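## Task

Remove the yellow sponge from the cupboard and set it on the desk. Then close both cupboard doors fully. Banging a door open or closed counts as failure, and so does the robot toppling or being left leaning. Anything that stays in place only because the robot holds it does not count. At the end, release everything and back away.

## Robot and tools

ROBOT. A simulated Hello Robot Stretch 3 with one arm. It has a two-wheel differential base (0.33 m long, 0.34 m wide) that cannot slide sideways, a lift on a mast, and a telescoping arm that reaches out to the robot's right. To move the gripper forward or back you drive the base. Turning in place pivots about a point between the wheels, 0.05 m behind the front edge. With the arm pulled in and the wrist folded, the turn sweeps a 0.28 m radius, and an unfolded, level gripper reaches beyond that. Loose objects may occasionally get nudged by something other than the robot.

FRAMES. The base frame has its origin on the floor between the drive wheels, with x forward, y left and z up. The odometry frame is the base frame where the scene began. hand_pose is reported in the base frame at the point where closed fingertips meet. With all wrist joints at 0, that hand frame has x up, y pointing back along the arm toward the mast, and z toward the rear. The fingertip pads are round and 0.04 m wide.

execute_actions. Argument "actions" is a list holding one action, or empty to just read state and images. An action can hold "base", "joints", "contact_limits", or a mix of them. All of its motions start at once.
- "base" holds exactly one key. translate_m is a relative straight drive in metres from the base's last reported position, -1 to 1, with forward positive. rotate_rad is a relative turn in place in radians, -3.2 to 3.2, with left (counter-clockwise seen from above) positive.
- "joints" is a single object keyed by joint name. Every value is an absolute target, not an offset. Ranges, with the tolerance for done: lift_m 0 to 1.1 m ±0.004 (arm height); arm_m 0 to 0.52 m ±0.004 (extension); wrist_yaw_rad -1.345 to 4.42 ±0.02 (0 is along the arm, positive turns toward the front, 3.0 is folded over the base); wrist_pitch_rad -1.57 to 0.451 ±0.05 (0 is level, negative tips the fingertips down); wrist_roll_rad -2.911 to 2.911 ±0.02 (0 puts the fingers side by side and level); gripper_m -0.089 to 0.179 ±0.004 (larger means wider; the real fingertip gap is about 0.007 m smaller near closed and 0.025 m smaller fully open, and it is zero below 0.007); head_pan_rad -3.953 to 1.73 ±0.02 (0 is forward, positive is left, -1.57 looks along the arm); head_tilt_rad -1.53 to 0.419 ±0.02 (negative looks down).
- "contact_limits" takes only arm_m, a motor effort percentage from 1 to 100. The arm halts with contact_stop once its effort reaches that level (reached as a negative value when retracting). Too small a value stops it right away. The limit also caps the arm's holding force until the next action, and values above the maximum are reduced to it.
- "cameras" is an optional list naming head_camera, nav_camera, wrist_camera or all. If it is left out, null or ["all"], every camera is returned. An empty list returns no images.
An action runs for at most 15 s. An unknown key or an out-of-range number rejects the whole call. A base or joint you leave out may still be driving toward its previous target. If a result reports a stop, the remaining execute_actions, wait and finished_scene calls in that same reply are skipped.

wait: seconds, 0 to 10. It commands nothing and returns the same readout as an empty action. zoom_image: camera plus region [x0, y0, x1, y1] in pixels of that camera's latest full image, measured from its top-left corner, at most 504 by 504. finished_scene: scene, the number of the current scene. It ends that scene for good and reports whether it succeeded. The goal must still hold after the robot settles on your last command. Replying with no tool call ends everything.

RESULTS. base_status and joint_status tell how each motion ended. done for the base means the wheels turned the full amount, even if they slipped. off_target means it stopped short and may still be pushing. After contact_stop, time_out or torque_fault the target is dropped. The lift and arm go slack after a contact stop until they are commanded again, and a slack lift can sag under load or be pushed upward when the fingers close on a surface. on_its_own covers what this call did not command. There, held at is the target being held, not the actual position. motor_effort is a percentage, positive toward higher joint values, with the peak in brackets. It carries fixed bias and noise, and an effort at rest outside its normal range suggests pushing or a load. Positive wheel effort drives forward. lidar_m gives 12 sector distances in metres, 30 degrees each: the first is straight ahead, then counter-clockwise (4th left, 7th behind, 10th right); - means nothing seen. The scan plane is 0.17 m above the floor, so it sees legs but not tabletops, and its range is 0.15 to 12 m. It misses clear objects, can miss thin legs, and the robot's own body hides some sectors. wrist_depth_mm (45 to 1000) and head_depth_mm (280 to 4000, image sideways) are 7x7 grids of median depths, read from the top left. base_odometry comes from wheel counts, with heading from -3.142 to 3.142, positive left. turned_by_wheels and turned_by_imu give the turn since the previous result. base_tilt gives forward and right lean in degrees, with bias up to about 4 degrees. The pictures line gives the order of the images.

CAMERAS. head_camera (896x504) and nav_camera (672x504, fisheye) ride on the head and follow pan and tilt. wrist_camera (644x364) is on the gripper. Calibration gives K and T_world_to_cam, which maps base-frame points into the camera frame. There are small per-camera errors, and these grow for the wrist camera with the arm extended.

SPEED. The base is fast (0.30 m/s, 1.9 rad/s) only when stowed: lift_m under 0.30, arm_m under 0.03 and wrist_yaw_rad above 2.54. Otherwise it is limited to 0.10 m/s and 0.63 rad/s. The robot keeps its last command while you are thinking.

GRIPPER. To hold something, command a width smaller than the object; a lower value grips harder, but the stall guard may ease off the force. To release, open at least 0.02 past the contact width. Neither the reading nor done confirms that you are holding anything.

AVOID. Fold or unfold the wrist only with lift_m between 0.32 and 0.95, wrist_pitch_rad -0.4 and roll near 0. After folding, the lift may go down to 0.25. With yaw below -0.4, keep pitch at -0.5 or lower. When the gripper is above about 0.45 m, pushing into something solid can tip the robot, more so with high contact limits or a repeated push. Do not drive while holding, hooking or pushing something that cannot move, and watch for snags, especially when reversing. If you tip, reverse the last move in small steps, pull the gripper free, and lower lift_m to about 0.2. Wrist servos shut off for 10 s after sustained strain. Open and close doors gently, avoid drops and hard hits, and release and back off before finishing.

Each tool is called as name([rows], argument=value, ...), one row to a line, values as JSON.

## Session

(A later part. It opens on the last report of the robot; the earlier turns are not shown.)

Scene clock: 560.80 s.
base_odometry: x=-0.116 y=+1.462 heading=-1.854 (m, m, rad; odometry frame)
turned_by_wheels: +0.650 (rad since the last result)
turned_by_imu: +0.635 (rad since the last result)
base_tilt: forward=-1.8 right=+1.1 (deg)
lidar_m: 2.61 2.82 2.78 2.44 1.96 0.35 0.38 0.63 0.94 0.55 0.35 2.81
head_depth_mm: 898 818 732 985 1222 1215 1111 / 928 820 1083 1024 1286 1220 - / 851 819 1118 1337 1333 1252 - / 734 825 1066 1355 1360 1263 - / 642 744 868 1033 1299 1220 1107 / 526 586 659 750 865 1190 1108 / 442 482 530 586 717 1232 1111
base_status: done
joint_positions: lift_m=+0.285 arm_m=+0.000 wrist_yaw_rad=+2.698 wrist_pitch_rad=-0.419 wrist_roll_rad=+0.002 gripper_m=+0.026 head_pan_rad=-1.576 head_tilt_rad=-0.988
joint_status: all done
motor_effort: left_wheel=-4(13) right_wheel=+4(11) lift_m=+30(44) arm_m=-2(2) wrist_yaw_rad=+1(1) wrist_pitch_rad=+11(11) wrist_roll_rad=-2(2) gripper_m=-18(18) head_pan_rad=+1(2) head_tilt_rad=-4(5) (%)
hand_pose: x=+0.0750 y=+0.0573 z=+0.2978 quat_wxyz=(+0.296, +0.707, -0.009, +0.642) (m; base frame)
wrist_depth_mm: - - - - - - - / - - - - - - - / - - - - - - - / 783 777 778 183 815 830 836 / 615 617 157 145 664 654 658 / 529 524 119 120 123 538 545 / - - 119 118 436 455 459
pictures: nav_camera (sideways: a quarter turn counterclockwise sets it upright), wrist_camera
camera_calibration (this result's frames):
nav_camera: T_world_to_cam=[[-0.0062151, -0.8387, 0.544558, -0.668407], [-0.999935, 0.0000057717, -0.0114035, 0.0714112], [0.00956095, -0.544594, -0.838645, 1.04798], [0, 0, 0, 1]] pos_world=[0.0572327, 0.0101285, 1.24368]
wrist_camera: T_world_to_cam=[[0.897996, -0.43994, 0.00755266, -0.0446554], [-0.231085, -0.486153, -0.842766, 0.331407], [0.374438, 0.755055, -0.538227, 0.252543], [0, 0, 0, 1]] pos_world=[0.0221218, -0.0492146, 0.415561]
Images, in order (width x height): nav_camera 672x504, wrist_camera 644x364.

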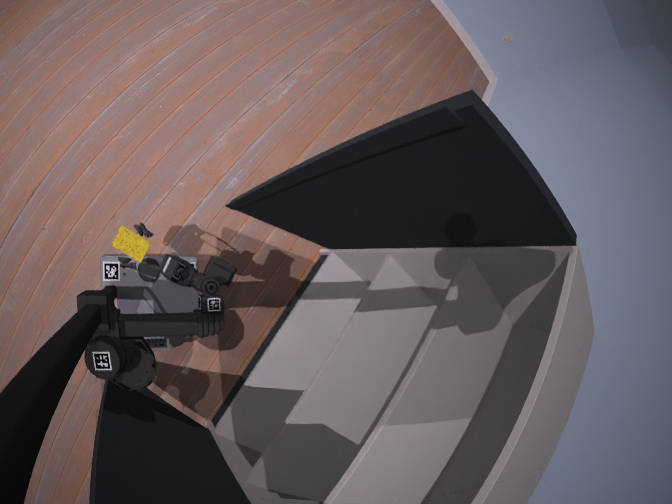

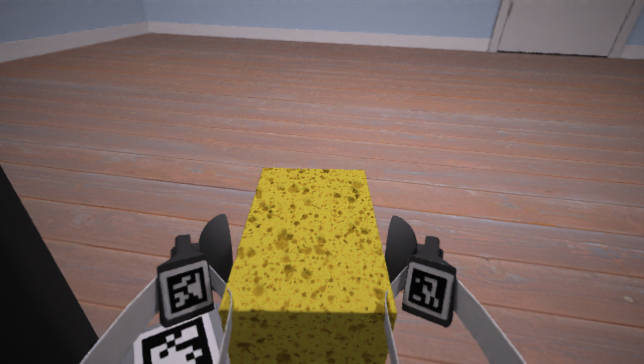

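execute_actions([
  {"base": {"translate_m": 0.372}, "joints": {"head_tilt_rad": -0.8}},
], cameras=[])

execute_actions([
  {"base": {"rotate_rad": -0.65}},
], cameras=[])

execute_actions([
  {"base": {"translate_m": 0.30}},
], cameras=["nav_camera", "head_camera"])

Scene clock: 571.17 s.
base_odometry: x=-0.220 y=+1.105 heading=-1.854 (m, m, rad; odometry frame)
turned_by_wheels: +0.000 (rad since the last result)
turned_by_imu: +0.000 (rad since the last result)
base_tilt: forward=-1.8 right=+1.1 (deg)
lidar_m: 2.25 2.59 2.56 2.79 2.25 2.23 0.69 1.11 0.30 1.29 1.98 2.51
head_depth_mm: 1088 1204 1302 434 462 1273 1133 / 1159 1314 1518 1689 737 699 1118 / 1248 1429 1664 1769 1497 1299 1137 / 1348 1556 1839 1779 1493 1296 1159 / 1464 1716 2015 1764 1500 1296 1146 / 1600 1915 2116 1780 1495 1293 1135 / 1768 2145 2175 1776 1503 1291 1139
base_status: done
joint_positions: lift_m=+0.285 arm_m=+0.000 wrist_yaw_rad=+2.698 wrist_pitch_rad=-0.419 wrist_roll_rad=+0.002 gripper_m=+0.026 head_pan_rad=-1.576 head_tilt_rad=-0.804
joint_status: all done
motor_effort: left_wheel=-3(9) right_wheel=+4(14) lift_m=+31(31) arm_m=-2(2) wrist_yaw_rad=+1(1) wrist_pitch_rad=+10(11) wrist_roll_rad=-2(2) gripper_m=-19(18) head_pan_rad=+2(2) head_tilt_rad=+2(14) (%)
hand_pose: x=+0.0749 y=+0.0574 z=+0.2978 quat_wxyz=(+0.296, +0.707, -0.009, +0.642) (m; base frame)
wrist_depth_mm: - - - - - - - / - - - - - - - / - - - - - - - / 778 778 797 183 818 835 834 / 629 621 157 145 666 647 671 / 529 527 120 121 123 541 541 / - - 119 119 442 457 463
pictures: none
No camera images: the call's "cameras" was empty. Leave "cameras" out to get every camera's image.

Scene clock: 572.63 s.
base_odometry: x=-0.220 y=+1.105 heading=-2.504 (m, m, rad; odometry frame)
turned_by_wheels: -0.650 (rad since the last result)
turned_by_imu: -0.635 (rad since the last result)
base_tilt: forward=-1.7 right=+1.1 (deg)
lidar_m: 2.52 2.25 2.61 2.56 2.67 2.29 2.22 0.70 0.97 0.30 0.42 1.72
head_depth_mm: 745 1099 968 1201 1414 1289 1137 / 747 1104 976 1212 1418 1296 1140 / 745 1101 973 1216 1416 1291 1159 / 748 1105 976 1214 1413 1285 1153 / 748 1103 941 424 540 845 1145 / 728 734 406 1647 1459 1296 1136 / 1034 1213 1434 1684 1498 1294 1140
base_status: done
joint_positions: lift_m=+0.285 arm_m=+0.000 wrist_yaw_rad=+2.698 wrist_pitch_rad=-0.419 wrist_roll_rad=+0.002 gripper_m=+0.026 head_pan_rad=-1.576 head_tilt_rad=-0.803
joint_status: not commanded
motor_effort: left_wheel=+4(13) right_wheel=-3(9) lift_m=+31(31) arm_m=-2(2) wrist_yaw_rad=+0(1) wrist_pitch_rad=+11(11) wrist_roll_rad=-2(2) gripper_m=-18(18) head_pan_rad=+2(1) head_tilt_rad=+3(2) (%)
hand_pose: x=+0.0749 y=+0.0574 z=+0.2978 quat_wxyz=(+0.296, +0.707, -0.009, +0.642) (m; base frame)
wrist_depth_mm: - - - - - - - / - - - - - - - / - - - - - - - / 788 791 789 183 814 834 862 / 620 615 156 146 666 655 664 / 530 524 119 121 124 541 543 / - - 119 119 440 459 464
pictures: none
No camera images: the call's "cameras" was empty. Leave "cameras" out to get every camera's image.

Scene clock: 575.47 s.
base_odometry: x=-0.461 y=+0.927 heading=-2.504 (m, m, rad; odometry frame)
turned_by_wheels: +0.000 (rad since the last result)
turned_by_imu: +0.001 (rad since the last result)
base_tilt: forward=-1.8 right=+1.1 (deg)
lidar_m: 2.22 1.98 2.62 2.54 2.66 2.60 2.53 0.97 0.38 0.56 1.25 1.73
head_depth_mm: 747 513 524 571 609 728 1134 / 699 590 648 721 807 919 1119 / 987 975 879 969 1133 1268 1159 / 1054 1213 1434 1693 1510 1300 1164 / 1053 1221 1432 1691 1498 1291 1138 / 1054 1215 1439 1693 1493 1296 1140 / 1058 1224 1451 1683 1491 1297 1139
base_status: done
joint_positions: lift_m=+0.285 arm_m=+0.000 wrist_yaw_rad=+2.698 wrist_pitch_rad=-0.419 wrist_roll_rad=+0.002 gripper_m=+0.026 head_pan_rad=-1.576 head_tilt_rad=-0.803
joint_status: not commanded
motor_effort: left_wheel=+4(16) right_wheel=-3(7) lift_m=+30(31) arm_m=-2(2) wrist_yaw_rad=+0(1) wrist_pitch_rad=+10(11) wrist_roll_rad=-2(2) gripper_m=-18(18) head_pan_rad=+2(2) head_tilt_rad=+1(3) (%)
hand_pose: x=+0.0749 y=+0.0574 z=+0.2978 quat_wxyz=(+0.296, +0.707, -0.009, +0.642) (m; base frame)
wrist_depth_mm: - - - - - - - / - - - - - - - / - - - - - - - / 776 779 792 182 812 829 845 / 616 627 157 145 676 653 659 / 530 521 120 120 124 544 542 / - - 118 119 443 460 462
pictures: head_camera (sideways: a quarter turn clockwise sets it upright), nav_camera (sideways: a quarter turn counterclockwise sets it upright)
camera_calibration (this result's frames):
head_camera: T_world_to_cam=[[0.0285438, 0.752975, -0.65743, 0.879874], [0.99946, -0.0108066, 0.0310167, -0.0413444], [0.0162502, -0.65796, -0.752877, 0.939055], [0, 0, 0, 1]] pos_world=[0.000947286, -0.0451096, 1.28673]
nav_camera: T_world_to_cam=[[-0.00556679, -0.724159, 0.68961, -0.857402], [-0.999946, -0.00201673, -0.0101897, 0.0698337], [0.00876972, -0.68963, -0.724109, 0.899057], [0, 0, 0, 1]] pos_world=[0.0571725, -0.000737919, 1.243]
Images, in order (width x height): head_camera 896x504, nav_camera 672x504.

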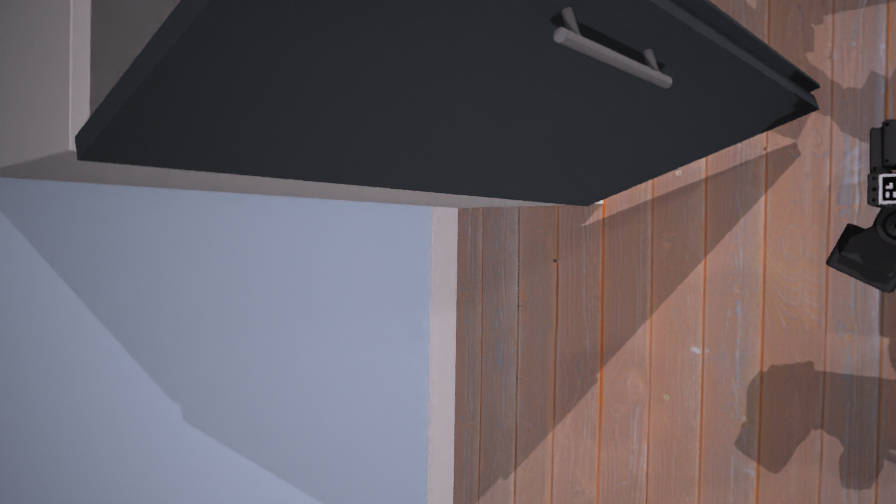

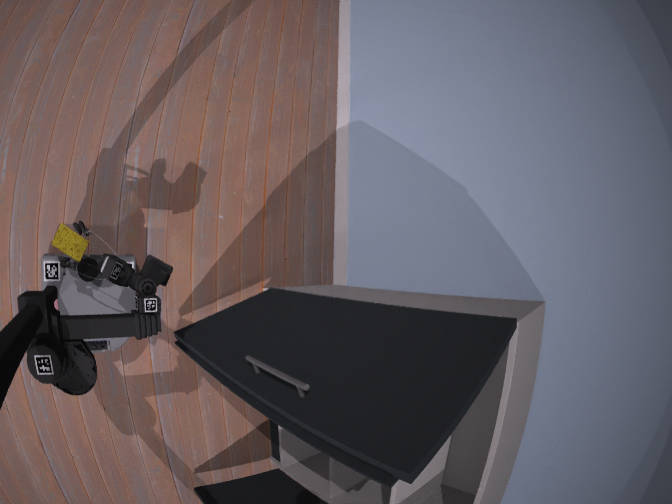

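execute_actions([
  {"base": {"translate_m": -0.20}, "joints": {"arm_m": 0.25}},
], cameras=["nav_camera"])

execute_actions([
  {"base": {"translate_m": -0.18}, "joints": {"arm_m": 0.40}},
], cameras=["nav_camera"])

execute_actions([
  {"joints": {"arm_m": 0.465}, "contact_limits": {"arm_m": 12}},
], cameras=["nav_camera", "head_camera"])

Scene clock: 601.20 s.
base_odometry: x=-0.301 y=+1.046 heading=-2.504 (m, m, rad; odometry frame)
turned_by_wheels: +0.000 (rad since the last result)
turned_by_imu: -0.026 (rad since the last result)
base_tilt: forward=-1.9 right=+1.1 (deg)
lidar_m: 2.42 2.16 2.64 2.56 2.65 2.41 2.32 0.78 0.42 0.45 1.24 1.68
head_depth_mm: 761 1108 440 521 1406 1293 1136 / 755 1109 492 571 677 1225 1141 / 758 511 562 664 812 1201 1140 / 758 558 653 793 1018 1276 1125 / 669 644 782 1018 1432 1300 1144 / 1027 1205 1425 1695 1506 1302 1141 / 1041 1202 1419 1677 1500 1294 1140
base_status: done
joint_positions: lift_m=+0.285 arm_m=+0.250 wrist_yaw_rad=+2.700 wrist_pitch_rad=-0.418 wrist_roll_rad=+0.002 gripper_m=+0.026 head_pan_rad=-1.576 head_tilt_rad=-0.799
joint_status: all done
motor_effort: left_wheel=+1(35) right_wheel=+0(64) lift_m=+33(34) arm_m=+3(17) wrist_yaw_rad=-1(1) wrist_pitch_rad=+11(11) wrist_roll_rad=-2(2) gripper_m=-18(17) head_pan_rad=+2(1) head_tilt_rad=+0(1) (%)
hand_pose: x=+0.0746 y=-0.1919 z=+0.2978 quat_wxyz=(+0.295, +0.708, -0.008, +0.642) (m; base frame)
wrist_depth_mm: - - - - - - - / - - - - - - - / - - - - - - - / 775 822 785 182 805 829 833 / - - 150 145 671 647 660 / - - 119 121 123 544 536 / - - 119 118 439 454 461
pictures: nav_camera (sideways: a quarter turn counterclockwise sets it upright)
camera_calibration (this result's frames):
nav_camera: T_world_to_cam=[[-0.00527476, -0.721494, 0.6924, -0.861039], [-0.999945, -0.0024403, -0.0101605, 0.0697957], [0.00902042, -0.692416, -0.721442, 0.895588], [0, 0, 0, 1]] pos_world=[0.0571716, -0.000945538, 1.24301]
Images, in order (width x height): nav_camera 672x504.

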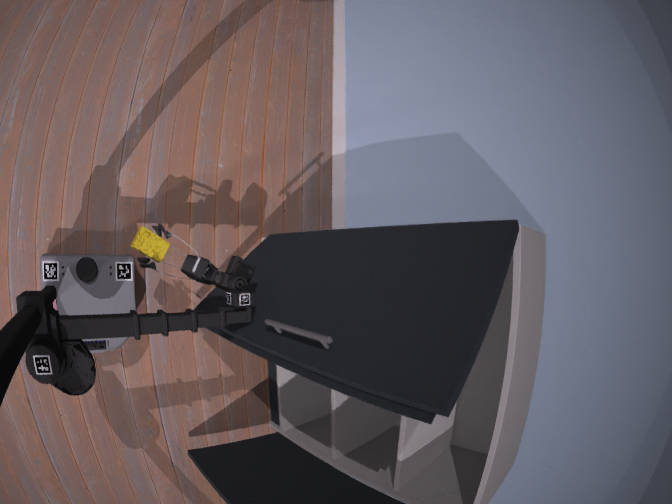

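Scene clock: 604.03 s.
base_odometry: x=-0.156 y=+1.153 heading=-2.504 (m, m, rad; odometry frame)
turned_by_wheels: +0.000 (rad since the last result)
turned_by_imu: +0.000 (rad since the last result)
base_tilt: forward=-1.8 right=+1.2 (deg)
lidar_m: 2.60 2.32 2.63 2.55 2.65 2.23 2.15 0.62 0.81 0.59 0.71 1.68
head_depth_mm: 758 1109 980 1214 1421 1297 1136 / 757 584 899 1214 1420 1292 1137 / 756 577 675 804 973 1286 1138 / 710 600 709 861 1045 1277 1143 / 711 627 743 914 1191 1291 1125 / 669 655 786 977 1403 1298 1145 / 672 685 836 1681 1493 1299 1142
base_status: done
joint_positions: lift_m=+0.285 arm_m=+0.400 wrist_yaw_rad=+2.701 wrist_pitch_rad=-0.418 wrist_roll_rad=+0.002 gripper_m=+0.026 head_pan_rad=-1.576 head_tilt_rad=-0.799
joint_status: all done
motor_effort: left_wheel=+1(6) right_wheel=+0(7) lift_m=+33(34) arm_m=+3(4) wrist_yaw_rad=-1(1) wrist_pitch_rad=+10(10) wrist_roll_rad=-2(2) gripper_m=-19(18) head_pan_rad=+2(2) head_tilt_rad=+0(0) (%)
hand_pose: x=+0.0745 y=-0.3418 z=+0.2978 quat_wxyz=(+0.295, +0.707, -0.008, +0.642) (m; base frame)
wrist_depth_mm: - - - - - - - / - - - - - - - / - - - - - - - / - - 808 183 826 825 848 / - - 150 145 675 650 665 / - - 119 121 123 533 548 / - - 122 119 443 460 457
pictures: nav_camera (sideways: a quarter turn counterclockwise sets it upright)
camera_calibration (this result's frames):
nav_camera: T_world_to_cam=[[-0.00527485, -0.721494, 0.6924, -0.861039], [-0.999945, -0.00244019, -0.0101605, 0.0697957], [0.00902034, -0.692416, -0.721442, 0.895588], [0, 0, 0, 1]] pos_world=[0.0571716, -0.000945555, 1.24301]
Images, in order (width x height): nav_camera 672x504.

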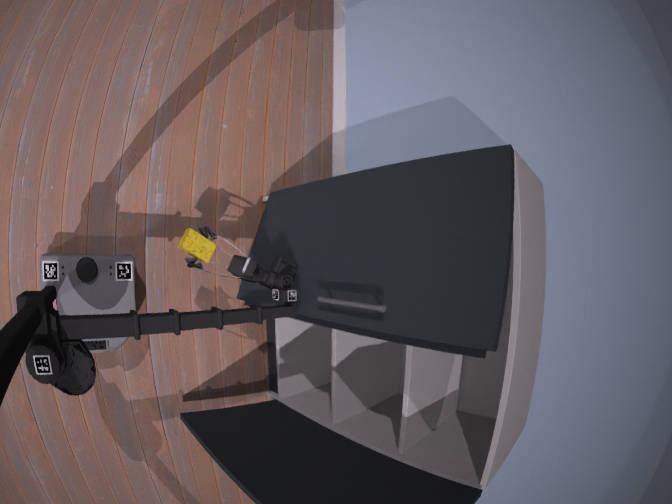

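Scene clock: 605.67 s.
base_odometry: x=-0.156 y=+1.153 heading=-2.504 (m, m, rad; odometry frame)
turned_by_wheels: +0.000 (rad since the last result)
turned_by_imu: +0.000 (rad since the last result)
base_tilt: forward=-1.8 right=+1.1 (deg)
lidar_m: 2.60 2.32 2.62 2.56 2.64 2.23 2.15 0.62 0.81 0.68 0.74 1.68
head_depth_mm: 757 1109 974 1218 1426 1289 1136 / 665 669 898 1214 1418 1299 1135 / 665 661 778 939 1304 1293 1140 / 668 671 793 960 1236 1273 1142 / 669 681 805 983 1259 1263 1143 / 670 692 823 1009 1414 1301 1150 / 671 704 851 1685 1503 1298 1136
base_status: not commanded
joint_positions: lift_m=+0.285 arm_m=+0.465 wrist_yaw_rad=+2.701 wrist_pitch_rad=-0.418 wrist_roll_rad=+0.002 gripper_m=+0.026 head_pan_rad=-1.576 head_tilt_rad=-0.799
joint_status: all done
motor_effort: left_wheel=+1(1) right_wheel=+0(0) lift_m=+33(32) arm_m=+3(3) wrist_yaw_rad=-2(1) wrist_pitch_rad=+11(10) wrist_roll_rad=-2(1) gripper_m=-18(17) head_pan_rad=+3(2) head_tilt_rad=+0(1) (%)
contact_limits: arm_m 12 (drawing in: default 17, maximum 29; extending or still: default 25, maximum 40)
hand_pose: x=+0.0745 y=-0.4068 z=+0.2978 quat_wxyz=(+0.295, +0.707, -0.008, +0.642) (m; base frame)
wrist_depth_mm: - - - - - - - / - - - - - - - / - - - - - - - / - - 791 182 817 858 856 / - - 151 145 675 648 657 / - - 119 120 124 538 544 / - 429 126 119 441 458 463
pictures: head_camera (sideways: a quarter turn clockwise sets it upright), nav_camera (sideways: a quarter turn counterclockwise sets it upright)
camera_calibration (this result's frames):
head_camera: T_world_to_cam=[[0.0282414, 0.750443, -0.660331, 0.883657], [0.999465, -0.0103028, 0.0310369, -0.0413709], [0.0164882, -0.660854, -0.750333, 0.935744], [0, 0, 0, 1]] pos_world=[0.000964324, -0.0451698, 1.28691]
nav_camera: T_world_to_cam=[[-0.00527476, -0.721494, 0.6924, -0.861039], [-0.999945, -0.0024403, -0.0101605, 0.0697957], [0.00902042, -0.692416, -0.721442, 0.895588], [0, 0, 0, 1]] pos_world=[0.0571716, -0.000945538, 1.24301]
Images, in order (width x height): head_camera 896x504, nav_camera 672x504.

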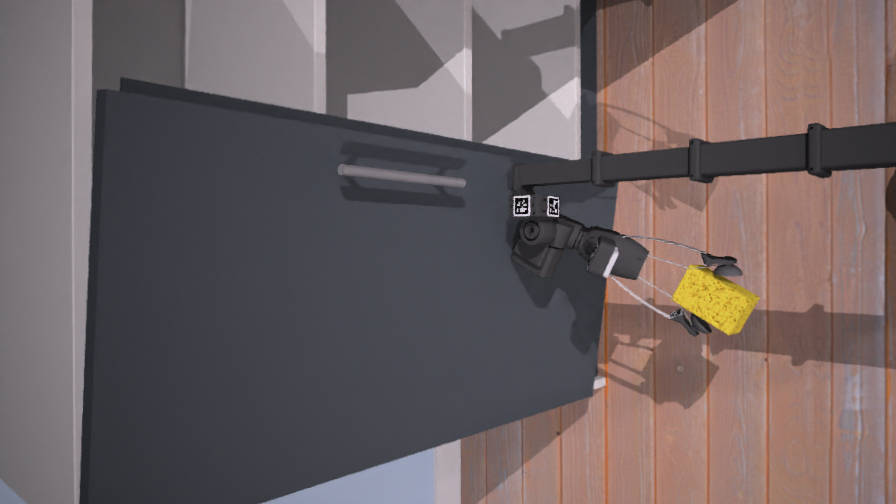

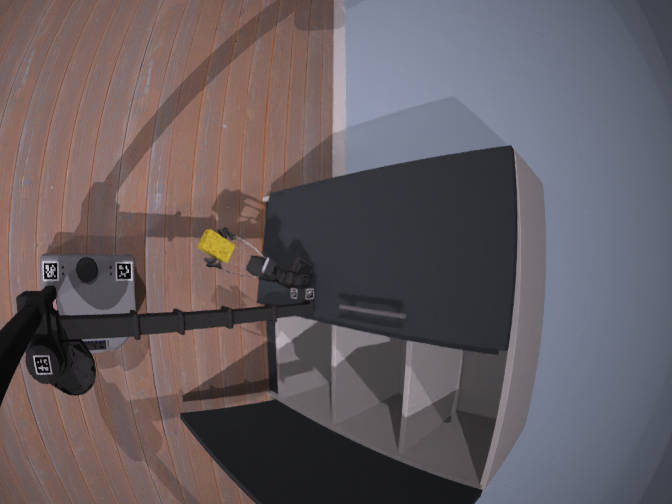

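execute_actions([
  {"joints": {"arm_m": 0.515}, "contact_limits": {"arm_m": 12}},
], cameras=["head_camera"])

Scene clock: 611.60 s.
base_odometry: x=-0.156 y=+1.153 heading=-2.504 (m, m, rad; odometry frame)
turned_by_wheels: +0.000 (rad since the last result)
turned_by_imu: -0.001 (rad since the last result)
base_tilt: forward=-1.7 right=+1.1 (deg)
lidar_m: 2.60 2.32 2.62 2.56 2.64 2.23 2.15 0.62 0.81 0.73 0.75 1.68
head_depth_mm: 758 1109 981 1220 1421 1295 1142 / 682 756 945 1225 1417 1291 1133 / 666 714 842 1021 1403 1306 1145 / 667 713 840 1025 1404 1274 1145 / 668 713 841 1023 1304 1248 1145 / 671 713 843 1020 1413 1295 1143 / 672 713 864 1692 1506 1295 1141
base_status: not commanded
joint_positions: lift_m=+0.285 arm_m=+0.504 wrist_yaw_rad=+2.705 wrist_pitch_rad=-0.419 wrist_roll_rad=+0.002 gripper_m=+0.026 head_pan_rad=-1.576 head_tilt_rad=-0.799
joint_status: arm_m contact_stop (moved +0.040 of +0.050)
on_its_own: arm_m is slack since a contact_stop, until your next command for it (your +0.515 is given up)
motor_effort: left_wheel=-5(16) right_wheel=+8(27) lift_m=+33(34) arm_m=+0(12) wrist_yaw_rad=-4(14) wrist_pitch_rad=+11(11) wrist_roll_rad=-2(2) gripper_m=-18(18) head_pan_rad=+3(2) head_tilt_rad=+1(1) (%)
contact_limits: arm_m 12 (drawing in: default 17, maximum 29; extending or still: default 25, maximum 40)
hand_pose: x=+0.0736 y=-0.4462 z=+0.2977 quat_wxyz=(+0.294, +0.707, -0.006, +0.643) (m; base frame)
wrist_depth_mm: - - - - - - - / - - - - - - - / - - - - - - - / - - 798 183 806 843 837 / - - 150 145 676 653 669 / - - 120 120 123 539 541 / 426 440 126 119 444 459 463
pictures: head_camera (sideways: a quarter turn clockwise sets it upright)
camera_calibration (this result's frames):
head_camera: T_world_to_cam=[[0.0282413, 0.750428, -0.660349, 0.88368], [0.999465, -0.010302, 0.031037, -0.041371], [0.0164881, -0.660872, -0.750317, 0.935724], [0, 0, 0, 1]] pos_world=[0.000964322, -0.0451701, 1.28691]
Images, in order (width x height): head_camera 896x504.

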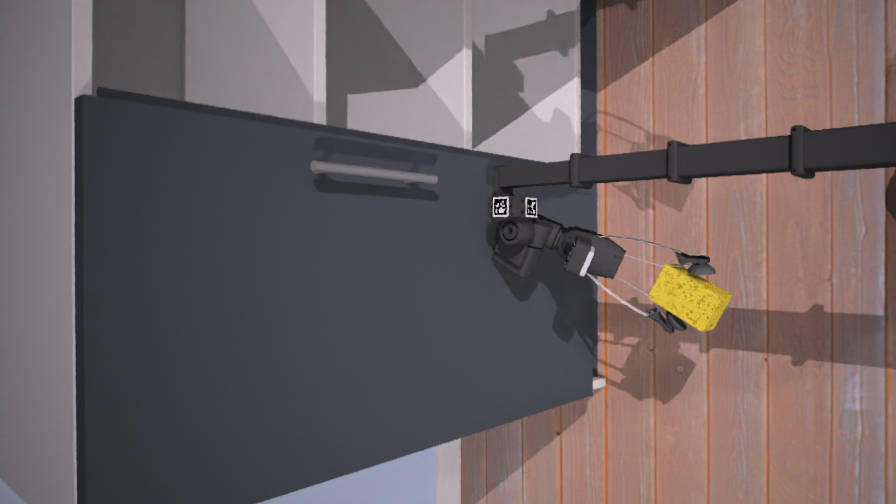

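execute_actions([
  {"base": {"rotate_rad": 0.052}, "joints": {"arm_m": 0.40}},
], cameras=[])

execute_actions([
  {"base": {"translate_m": -0.72}, "joints": {"arm_m": 0.0}},
], cameras=["nav_camera", "head_camera"])

Scene clock: 640.83 s.
base_odometry: x=-0.156 y=+1.153 heading=-2.452 (m, m, rad; odometry frame)
turned_by_wheels: +0.052 (rad since the last result)
turned_by_imu: +0.050 (rad since the last result)
base_tilt: forward=-1.8 right=+1.1 (deg)
lidar_m: 2.60 2.31 2.61 2.56 2.69 2.20 2.15 0.62 0.87 0.73 0.76 1.77
head_depth_mm: 708 1094 982 1212 1405 1295 1141 / 666 705 852 1158 1421 1295 1137 / 666 711 839 1015 1200 1294 1139 / 667 714 841 1024 1217 1271 1144 / 667 721 846 1032 1315 1302 1121 / 671 723 854 1074 1447 1297 1141 / 673 742 1420 1688 1491 1297 1143
base_status: done
joint_positions: lift_m=+0.285 arm_m=+0.400 wrist_yaw_rad=+2.702 wrist_pitch_rad=-0.419 wrist_roll_rad=+0.002 gripper_m=+0.026 head_pan_rad=-1.576 head_tilt_rad=-0.799
joint_status: all done
motor_effort: left_wheel=-3(10) right_wheel=+4(11) lift_m=+33(33) arm_m=-2(2) wrist_yaw_rad=-2(4) wrist_pitch_rad=+11(11) wrist_roll_rad=-1(1) gripper_m=-18(18) head_pan_rad=+1(2) head_tilt_rad=+1(1) (%)
hand_pose: x=+0.0743 y=-0.3423 z=+0.2978 quat_wxyz=(+0.295, +0.707, -0.008, +0.642) (m; base frame)
wrist_depth_mm: - - - - - - - / - - - - - - - / - - - - - - - / - - 797 183 820 847 840 / - - 150 145 667 658 660 / - - 119 120 123 540 541 / - - 122 119 442 459 462
pictures: none
No camera images: the call's "cameras" was empty. Leave "cameras" out to get every camera's image.

Scene clock: 647.07 s.
base_odometry: x=+0.400 y=+1.611 heading=-2.452 (m, m, rad; odometry frame)
turned_by_wheels: +0.000 (rad since the last result)
turned_by_imu: -0.003 (rad since the last result)
base_tilt: forward=-1.8 right=+1.1 (deg)
lidar_m: 3.29 2.99 2.66 2.58 1.96 1.47 1.43 1.51 1.20 0.43 0.30 1.04
head_depth_mm: 1005 1158 1363 1642 1503 1281 1137 / 1010 1166 1371 1656 1500 1297 1138 / 1016 1167 1386 1650 1510 1301 1150 / 1018 1157 1356 1636 1468 1297 1165 / 714 622 678 745 825 931 1105 / 715 497 461 491 526 653 1139 / 717 1105 382 369 444 1301 1144
base_status: done
joint_positions: lift_m=+0.285 arm_m=+0.000 wrist_yaw_rad=+2.702 wrist_pitch_rad=-0.419 wrist_roll_rad=+0.002 gripper_m=+0.026 head_pan_rad=-1.576 head_tilt_rad=-0.799
joint_status: all done
motor_effort: left_wheel=-3(15) right_wheel=+4(7) lift_m=+33(34) arm_m=-2(3) wrist_yaw_rad=-2(2) wrist_pitch_rad=+11(10) wrist_roll_rad=-2(2) gripper_m=-18(18) head_pan_rad=+1(2) head_tilt_rad=+0(1) (%)
hand_pose: x=+0.0743 y=+0.0577 z=+0.2978 quat_wxyz=(+0.295, +0.707, -0.008, +0.642) (m; base frame)
wrist_depth_mm: - - - - - - - / - - - - - - - / - - - - - - - / 783 776 787 183 839 827 829 / 619 628 157 146 671 651 652 / - 521 120 121 123 543 546 / - - 119 119 442 459 459
pictures: head_camera (sideways: a quarter turn clockwise sets it upright), nav_camera (sideways: a quarter turn counterclockwise sets it upright)
camera_calibration (this result's frames):
head_camera: T_world_to_cam=[[0.0282413, 0.750428, -0.660349, 0.88368], [0.999465, -0.010302, 0.031037, -0.041371], [0.0164881, -0.660872, -0.750317, 0.935724], [0, 0, 0, 1]] pos_world=[0.000964322, -0.0451701, 1.28691]
nav_camera: T_world_to_cam=[[-0.00527468, -0.721478, 0.692417, -0.861062], [-0.999945, -0.00244055, -0.0101603, 0.0697955], [0.00902033, -0.692433, -0.721426, 0.895566], [0, 0, 0, 1]] pos_world=[0.0571716, -0.000946949, 1.24301]
Images, in order (width x height): head_camera 896x504, nav_camera 672x504.

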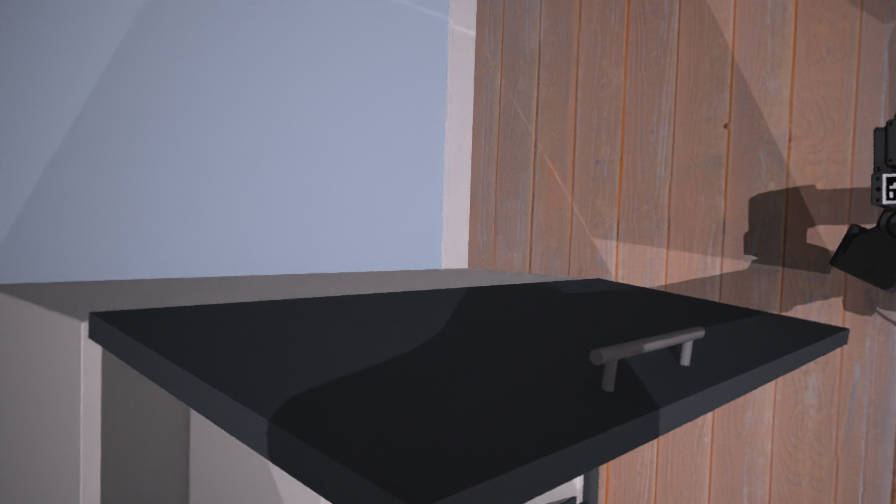

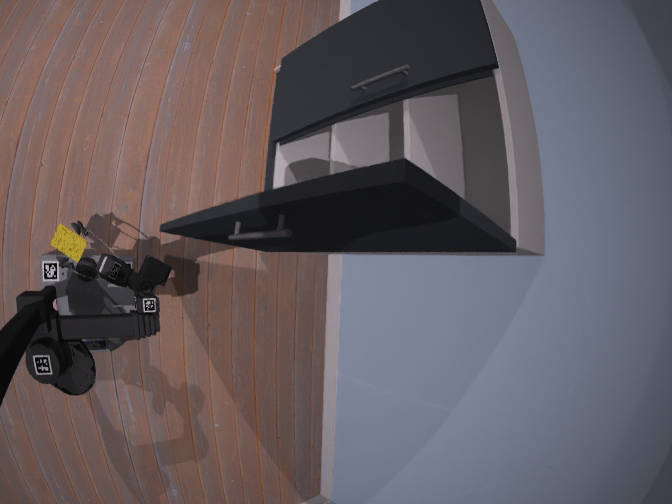

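execute_actions([
  {"base": {"rotate_rad": -0.024}, "joints": {"arm_m": 0.25, "wrist_yaw_rad": 3.0}, "contact_limits": {"arm_m": 15}},
], cameras=["head_camera"])

execute_actions([
  {"base": {"translate_m": 0.25}},
], cameras=["nav_camera", "head_camera"])

Scene clock: 659.87 s.
base_odometry: x=+0.400 y=+1.611 heading=-2.476 (m, m, rad; odometry frame)
turned_by_wheels: -0.024 (rad since the last result)
turned_by_imu: -0.024 (rad since the last result)
base_tilt: forward=-1.8 right=+1.1 (deg)
lidar_m: 3.30 2.99 2.67 2.58 2.00 1.48 1.43 1.49 1.20 0.45 0.30 1.01
head_depth_mm: 1012 1170 1374 1652 1496 1297 1139 / 1014 1167 1381 1653 1498 1299 1142 / 1016 1170 1387 1654 1500 1256 1136 / 1024 1174 1388 1643 1495 1273 1118 / 761 702 743 811 889 982 1102 / 713 509 492 518 542 636 1124 / 719 1102 388 382 439 1274 1144
base_status: done
joint_positions: lift_m=+0.285 arm_m=+0.250 wrist_yaw_rad=+2.998 wrist_pitch_rad=-0.419 wrist_roll_rad=+0.002 gripper_m=+0.026 head_pan_rad=-1.576 head_tilt_rad=-0.799
joint_status: all done
motor_effort: left_wheel=+0(7) right_wheel=+1(4) lift_m=+34(34) arm_m=+3(2) wrist_yaw_rad=+1(2) wrist_pitch_rad=+10(10) wrist_roll_rad=-2(1) gripper_m=-17(18) head_pan_rad=+2(2) head_tilt_rad=+0(0) (%)
contact_limits: arm_m 15 (drawing in: default 17, maximum 29; extending or still: default 25, maximum 40)
hand_pose: x=+0.0109 y=-0.1727 z=+0.2978 quat_wxyz=(+0.197, +0.701, +0.097, +0.679) (m; base frame)
wrist_depth_mm: - - - - - - - / - - - - - - - / - - - - - - - / 771 836 834 183 823 847 837 / 624 - 144 146 669 664 666 / - - 119 120 123 537 541 / - - 118 119 441 458 458
pictures: head_camera (sideways: a quarter turn clockwise sets it upright)
camera_calibration (this result's frames):
head_camera: T_world_to_cam=[[0.0282414, 0.750428, -0.660349, 0.88368], [0.999465, -0.0103021, 0.031037, -0.041371], [0.016488, -0.660872, -0.750317, 0.935724], [0, 0, 0, 1]] pos_world=[0.000964317, -0.0451701, 1.28691]
Images, in order (width x height): head_camera 896x504.

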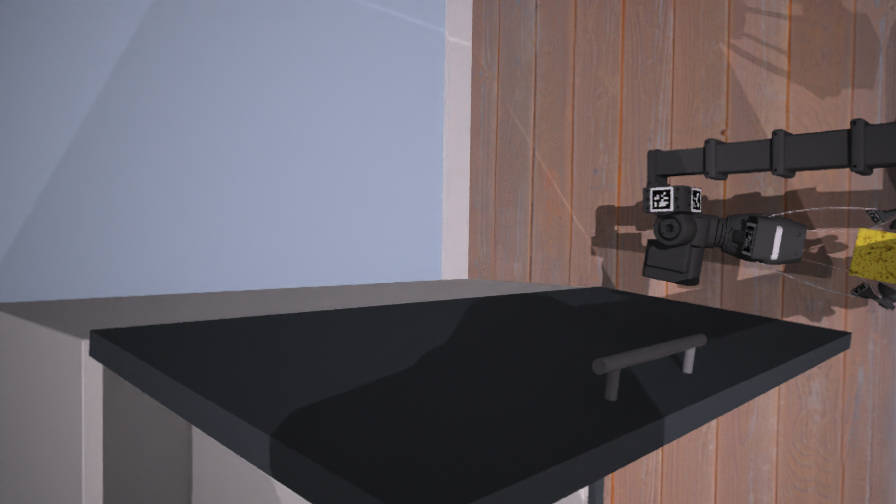

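Scene clock: 663.40 s.
base_odometry: x=+0.203 y=+1.456 heading=-2.476 (m, m, rad; odometry frame)
turned_by_wheels: +0.000 (rad since the last result)
turned_by_imu: +0.000 (rad since the last result)
base_tilt: forward=-1.8 right=+1.1 (deg)
lidar_m: 3.04 2.76 2.66 2.58 2.35 1.74 1.68 1.63 1.21 0.40 0.38 1.01
head_depth_mm: 1016 1169 1376 1633 1491 1293 1138 / 667 653 1310 1646 1498 1285 1142 / 711 557 666 841 1143 1261 1143 / 709 509 560 678 864 1172 1122 / 711 1091 483 568 681 903 1138 / 711 1099 425 495 677 1299 1140 / 714 1096 783 999 1280 1306 1142
base_status: done
joint_positions: lift_m=+0.285 arm_m=+0.250 wrist_yaw_rad=+2.998 wrist_pitch_rad=-0.418 wrist_roll_rad=+0.002 gripper_m=+0.026 head_pan_rad=-1.576 head_tilt_rad=-0.799
joint_status: not commanded
motor_effort: left_wheel=+0(9) right_wheel=+1(24) lift_m=+33(34) arm_m=+2(3) wrist_yaw_rad=+1(2) wrist_pitch_rad=+10(11) wrist_roll_rad=-2(2) gripper_m=-17(17) head_pan_rad=+2(3) head_tilt_rad=+0(0) (%)
hand_pose: x=+0.0109 y=-0.1727 z=+0.2978 quat_wxyz=(+0.197, +0.701, +0.097, +0.679) (m; base frame)
wrist_depth_mm: - - - - - - - / - - - - - - - / - - - - - - - / 792 828 828 183 833 847 840 / 626 - 144 145 674 653 658 / - - 119 120 123 544 550 / - - 118 119 443 461 466
pictures: head_camera (sideways: a quarter turn clockwise sets it upright), nav_camera (sideways: a quarter turn counterclockwise sets it upright)
camera_calibration (this result's frames):
head_camera: T_world_to_cam=[[0.0282413, 0.750428, -0.660349, 0.88368], [0.999465, -0.010302, 0.031037, -0.041371], [0.0164881, -0.660872, -0.750317, 0.935724], [0, 0, 0, 1]] pos_world=[0.000964322, -0.0451701, 1.28691]
nav_camera: T_world_to_cam=[[-0.00527468, -0.721478, 0.692417, -0.861062], [-0.999945, -0.00244055, -0.0101603, 0.0697955], [0.00902033, -0.692433, -0.721426, 0.895566], [0, 0, 0, 1]] pos_world=[0.0571716, -0.000946952, 1.24301]
Images, in order (width x height): head_camera 896x504, nav_camera 672x504.

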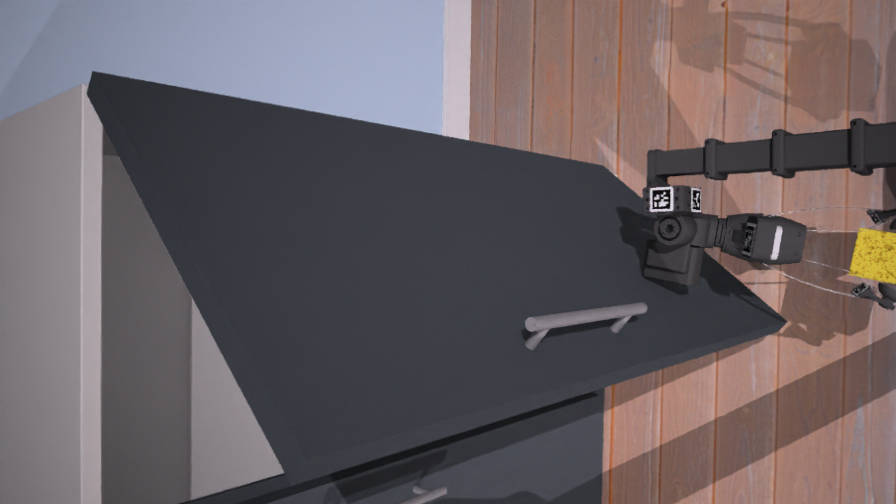

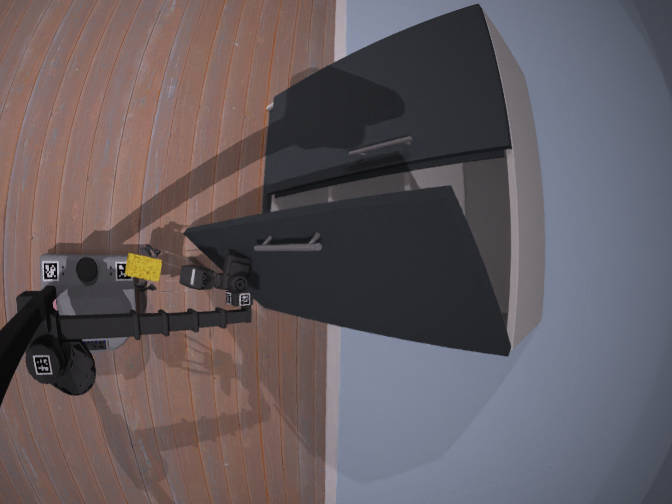

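execute_actions([
  {"base": {"translate_m": 0.12}, "joints": {"arm_m": 0.38, "wrist_yaw_rad": 2.7}},
], cameras=["nav_camera"])

execute_actions([
  {"joints": {"arm_m": 0.44}, "contact_limits": {"arm_m": 12}},
], cameras=[])

execute_actions([
  {"joints": {"arm_m": 0.49}, "contact_limits": {"arm_m": 12}},
], cameras=["head_camera", "nav_camera"])

Scene clock: 682.17 s.
base_odometry: x=+0.109 y=+1.382 heading=-2.476 (m, m, rad; odometry frame)
turned_by_wheels: +0.000 (rad since the last result)
turned_by_imu: -0.001 (rad since the last result)
base_tilt: forward=-1.8 right=+1.1 (deg)
lidar_m: 2.95 2.65 2.66 2.58 2.50 1.86 1.80 1.63 0.69 0.58 0.58 1.69
head_depth_mm: 665 659 804 1649 1495 1291 1136 / 667 635 756 940 1308 1300 1136 / 665 609 722 886 1110 1298 1142 / 711 586 692 839 1019 1270 1141 / 711 567 662 788 1027 1277 1104 / 711 557 679 968 1274 1299 1145 / 672 695 821 1002 1280 1299 1142
base_status: done
joint_positions: lift_m=+0.285 arm_m=+0.380 wrist_yaw_rad=+2.701 wrist_pitch_rad=-0.418 wrist_roll_rad=+0.002 gripper_m=+0.026 head_pan_rad=-1.576 head_tilt_rad=-0.799
joint_status: all done
motor_effort: left_wheel=+0(6) right_wheel=+1(8) lift_m=+33(33) arm_m=+2(4) wrist_yaw_rad=-1(4) wrist_pitch_rad=+11(11) wrist_roll_rad=-1(1) gripper_m=-18(19) head_pan_rad=+3(1) head_tilt_rad=+1(0) (%)
hand_pose: x=+0.0744 y=-0.3218 z=+0.2978 quat_wxyz=(+0.295, +0.707, -0.008, +0.642) (m; base frame)
wrist_depth_mm: - - - - - - - / - - - - - - - / - - - - - - - / - - 794 183 814 832 846 / - - 150 146 666 655 655 / - - 119 120 124 538 540 / - - 120 119 438 455 462
pictures: nav_camera (sideways: a quarter turn counterclockwise sets it upright)
camera_calibration (this result's frames):
nav_camera: T_world_to_cam=[[-0.00527468, -0.721478, 0.692417, -0.861062], [-0.999945, -0.00244055, -0.0101603, 0.0697955], [0.00902033, -0.692433, -0.721426, 0.895566], [0, 0, 0, 1]] pos_world=[0.0571716, -0.000946956, 1.24301]
Images, in order (width x height): nav_camera 672x504.

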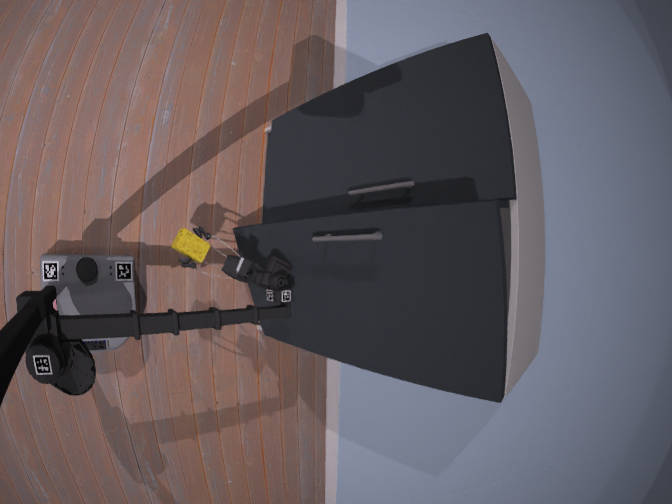

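Scene clock: 683.77 s.
base_odometry: x=+0.109 y=+1.382 heading=-2.476 (m, m, rad; odometry frame)
turned_by_wheels: +0.000 (rad since the last result)
turned_by_imu: +0.000 (rad since the last result)
base_tilt: forward=-1.8 right=+1.2 (deg)
lidar_m: 2.95 2.65 2.67 2.58 2.51 1.86 1.80 1.64 0.72 0.66 0.67 1.69
head_depth_mm: 667 674 815 1642 1495 1296 1135 / 667 665 787 963 1405 1298 1140 / 665 656 776 947 1213 1296 1141 / 668 648 763 926 1150 1294 1139 / 668 638 752 901 1170 1279 1145 / 669 630 779 996 1282 1300 1144 / 671 695 821 1001 1283 1297 1143
base_status: not commanded
joint_positions: lift_m=+0.285 arm_m=+0.440 wrist_yaw_rad=+2.701 wrist_pitch_rad=-0.418 wrist_roll_rad=+0.002 gripper_m=+0.026 head_pan_rad=-1.576 head_tilt_rad=-0.799
joint_status: all done
motor_effort: left_wheel=+0(0) right_wheel=+1(1) lift_m=+33(34) arm_m=+3(5) wrist_yaw_rad=-2(2) wrist_pitch_rad=+11(10) wrist_roll_rad=-1(2) gripper_m=-18(18) head_pan_rad=+2(2) head_tilt_rad=+0(0) (%)
contact_limits: arm_m 12 (drawing in: default 17, maximum 29; extending or still: default 25, maximum 40)
hand_pose: x=+0.0744 y=-0.3818 z=+0.2978 quat_wxyz=(+0.295, +0.707, -0.008, +0.642) (m; base frame)
wrist_depth_mm: - - - - - - - / - - - - - - - / - - - - - - - / - - 796 183 804 816 844 / - - 150 146 671 652 657 / - - 119 120 123 536 544 / - 423 126 119 439 460 458
pictures: none
No camera images: the call's "cameras" was empty. Leave "cameras" out to get every camera's image.

Scene clock: 685.10 s.
base_odometry: x=+0.109 y=+1.382 heading=-2.477 (m, m, rad; odometry frame)
turned_by_wheels: +0.000 (rad since the last result)
turned_by_imu: +0.000 (rad since the last result)
base_tilt: forward=-1.8 right=+1.1 (deg)
lidar_m: 2.95 2.65 2.66 2.58 2.51 1.86 1.80 1.64 0.73 0.70 0.73 1.69
head_depth_mm: 667 683 823 1653 1496 1290 1138 / 666 684 808 977 1406 1296 1139 / 667 687 809 983 1278 1292 1139 / 670 690 814 985 1261 1285 1136 / 668 692 815 990 1263 1237 1142 / 670 694 817 996 1273 1298 1144 / 671 696 820 1000 1278 1295 1142
base_status: not commanded
joint_positions: lift_m=+0.285 arm_m=+0.481 wrist_yaw_rad=+2.705 wrist_pitch_rad=-0.419 wrist_roll_rad=+0.002 gripper_m=+0.026 head_pan_rad=-1.576 head_tilt_rad=-0.799
joint_status: arm_m contact_stop (moved +0.042 of +0.050)
on_its_own: arm_m is slack since a contact_stop, until your next command for it (your +0.490 is given up)
motor_effort: left_wheel=-5(14) right_wheel=+8(26) lift_m=+34(34) arm_m=+0(12) wrist_yaw_rad=-4(13) wrist_pitch_rad=+10(11) wrist_roll_rad=-1(1) gripper_m=-17(17) head_pan_rad=+3(2) head_tilt_rad=+1(1) (%)
contact_limits: arm_m 12 (drawing in: default 17, maximum 29; extending or still: default 25, maximum 40)
hand_pose: x=+0.0736 y=-0.4232 z=+0.2978 quat_wxyz=(+0.294, +0.707, -0.006, +0.643) (m; base frame)
wrist_depth_mm: - - - - - - - / - - - - - - - / - - - - - - - / - - 799 184 818 830 843 / - - 150 145 674 654 668 / - - 120 120 123 534 546 / 428 425 126 118 436 456 458
pictures: head_camera (sideways: a quarter turn clockwise sets it upright), nav_camera (sideways: a quarter turn counterclockwise sets it upright)
camera_calibration (this result's frames):
head_camera: T_world_to_cam=[[0.0282412, 0.750412, -0.660367, 0.883703], [0.999465, -0.0103013, 0.0310371, -0.0413712], [0.016488, -0.66089, -0.750302, 0.935704], [0, 0, 0, 1]] pos_world=[0.000964321, -0.0451705, 1.28691]
nav_camera: T_world_to_cam=[[-0.00527459, -0.721462, 0.692434, -0.861084], [-0.999945, -0.00244079, -0.0101602, 0.0697953], [0.00902025, -0.69245, -0.721409, 0.895545], [0, 0, 0, 1]] pos_world=[0.0571716, -0.000948328, 1.24301]
Images, in order (width x height): head_camera 896x504, nav_camera 672x504.

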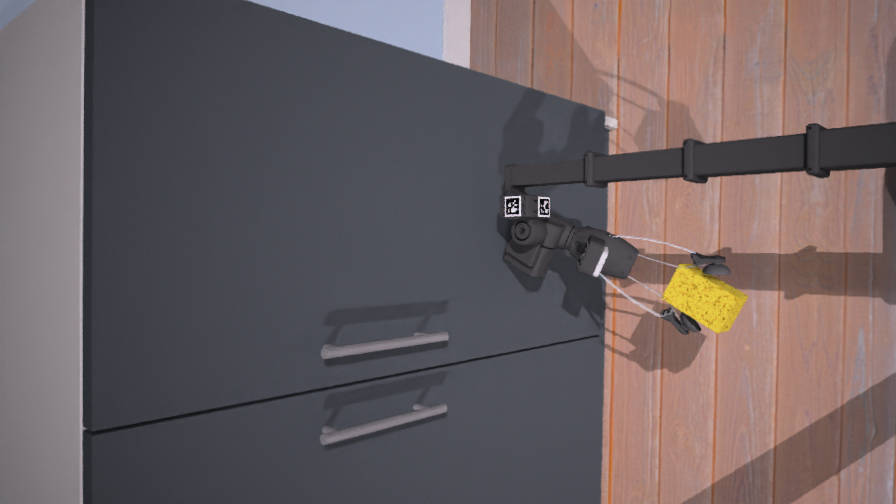

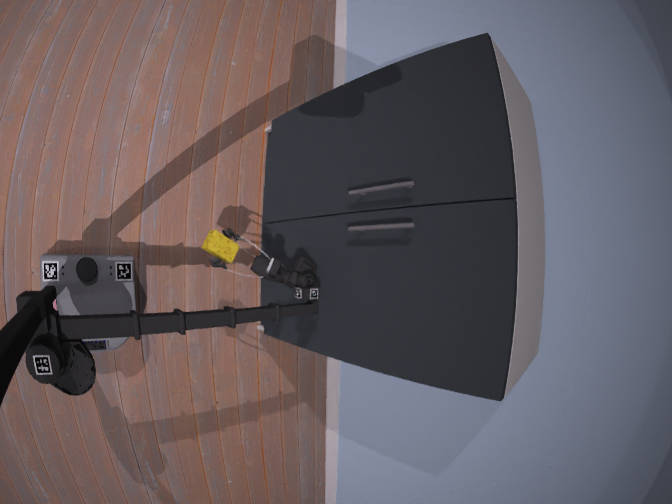

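execute_actions([
  {"base": {"rotate_rad": 0.62}, "joints": {"arm_m": 0.30, "head_pan_rad": -0.25, "head_tilt_rad": -0.25}},
], cameras=[])

execute_actions([
  {"base": {"translate_m": 1.0}, "joints": {"arm_m": 0.0}},
], cameras=["head_camera", "nav_camera"])

Scene clock: 715.07 s.
base_odometry: x=+0.109 y=+1.382 heading=-1.857 (m, m, rad; odometry frame)
turned_by_wheels: +0.620 (rad since the last result)
turned_by_imu: +0.607 (rad since the last result)
base_tilt: forward=-1.8 right=+1.1 (deg)
lidar_m: 2.65 2.61 2.58 2.32 1.82 1.80 1.51 0.71 0.70 0.76 1.88 2.95
head_depth_mm: 2540 2714 2811 2950 2835 1996 1549 / 2625 2800 2916 3088 2822 2002 1561 / 2787 2908 3021 3219 2833 2026 1550 / 2885 3011 3107 3380 2841 2025 1554 / 2975 3154 3304 3554 2821 2006 1566 / 3095 3314 3482 3704 2839 2015 1557 / 3297 3478 3597 3720 2830 2006 1545
base_status: done
joint_positions: lift_m=+0.285 arm_m=+0.300 wrist_yaw_rad=+2.701 wrist_pitch_rad=-0.419 wrist_roll_rad=+0.002 gripper_m=+0.026 head_pan_rad=-0.257 head_tilt_rad=-0.261
joint_status: all done
motor_effort: left_wheel=-3(11) right_wheel=+4(11) lift_m=+34(34) arm_m=-2(3) wrist_yaw_rad=-2(4) wrist_pitch_rad=+10(11) wrist_roll_rad=-2(1) gripper_m=-18(18) head_pan_rad=+3(36) head_tilt_rad=+5(26) (%)
hand_pose: x=+0.0743 y=-0.2423 z=+0.2978 quat_wxyz=(+0.295, +0.707, -0.008, +0.642) (m; base frame)
wrist_depth_mm: - - - - - - - / - - - - - - - / - - - - - - - / 819 - 802 183 813 831 840 / - - 150 146 668 651 661 / - - 120 120 123 538 539 / - - 119 119 442 458 456
pictures: none
No camera images: the call's "cameras" was empty. Leave "cameras" out to get every camera's image.

Scene clock: 721.67 s.
base_odometry: x=-0.174 y=+0.423 heading=-1.857 (m, m, rad; odometry frame)
turned_by_wheels: +0.000 (rad since the last result)
turned_by_imu: +0.002 (rad since the last result)
base_tilt: forward=-1.8 right=+1.1 (deg)
lidar_m: 2.30 2.00 1.98 2.15 2.64 2.60 1.66 1.31 1.30 1.90 2.18 1.71
head_depth_mm: 1830 1920 2025 2119 2243 2011 1558 / 1890 2005 2104 2212 2330 2024 1562 / 1966 2051 2177 1800 2407 1946 1552 / 2077 2180 2273 2415 2559 2025 1557 / 2152 2244 2378 2550 2662 2028 1562 / 2256 2351 2481 2661 2790 2005 1556 / 2350 2496 2590 2785 2523 2016 1548
base_status: done
joint_positions: lift_m=+0.285 arm_m=+0.000 wrist_yaw_rad=+2.701 wrist_pitch_rad=-0.418 wrist_roll_rad=+0.002 gripper_m=+0.026 head_pan_rad=-0.257 head_tilt_rad=-0.260
joint_status: all done
motor_effort: left_wheel=-4(10) right_wheel=+5(12) lift_m=+33(33) arm_m=-2(3) wrist_yaw_rad=-2(2) wrist_pitch_rad=+10(11) wrist_roll_rad=-1(2) gripper_m=-18(19) head_pan_rad=+3(2) head_tilt_rad=+4(4) (%)
hand_pose: x=+0.0743 y=+0.0577 z=+0.2978 quat_wxyz=(+0.295, +0.707, -0.008, +0.642) (m; base frame)
wrist_depth_mm: - - - - - - - / - - - - - - - / - - - - - - - / 775 784 790 183 818 831 843 / 623 614 157 145 669 646 660 / - 526 120 120 123 531 539 / - - 119 118 435 457 460
pictures: head_camera (sideways: a quarter turn clockwise sets it upright), nav_camera (sideways: a quarter turn counterclockwise sets it upright)
camera_calibration (this result's frames):
head_camera: T_world_to_cam=[[-0.288529, 0.101048, -0.952124, 1.26605], [0.242942, 0.969599, 0.0292817, -0.0344927], [0.926137, -0.222862, -0.304306, 0.349897], [0, 0, 0, 1]] pos_world=[0.0496195, -0.0165085, 1.31292]
nav_camera: T_world_to_cam=[[0.254277, -0.0684524, 0.964706, -1.21773], [-0.242844, -0.970053, -0.00482308, 0.0582341], [0.936146, -0.233047, -0.263286, 0.293817], [0, 0, 0, 1]] pos_world=[0.0487268, 0.0416066, 1.25239]
Images, in order (width x height): head_camera 896x504, nav_camera 672x504.

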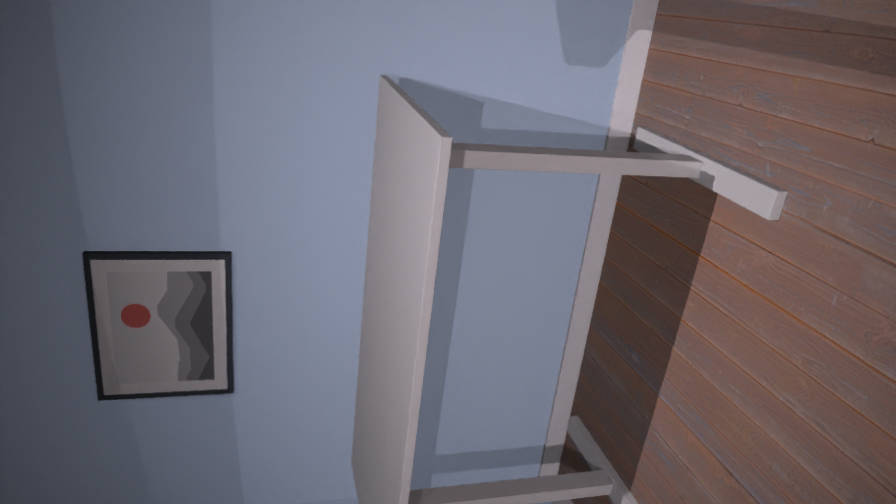

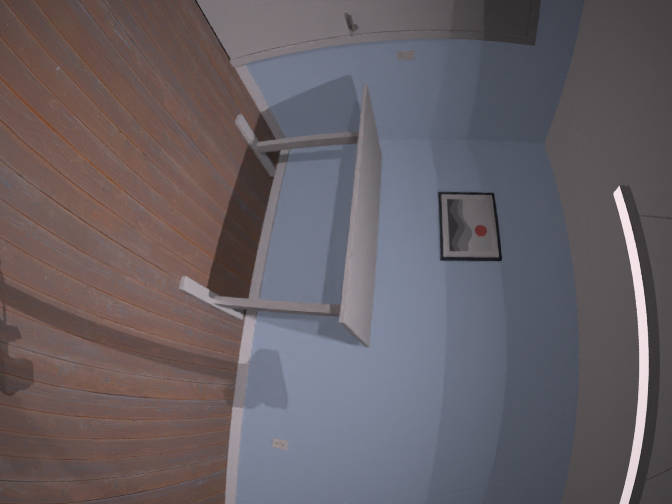

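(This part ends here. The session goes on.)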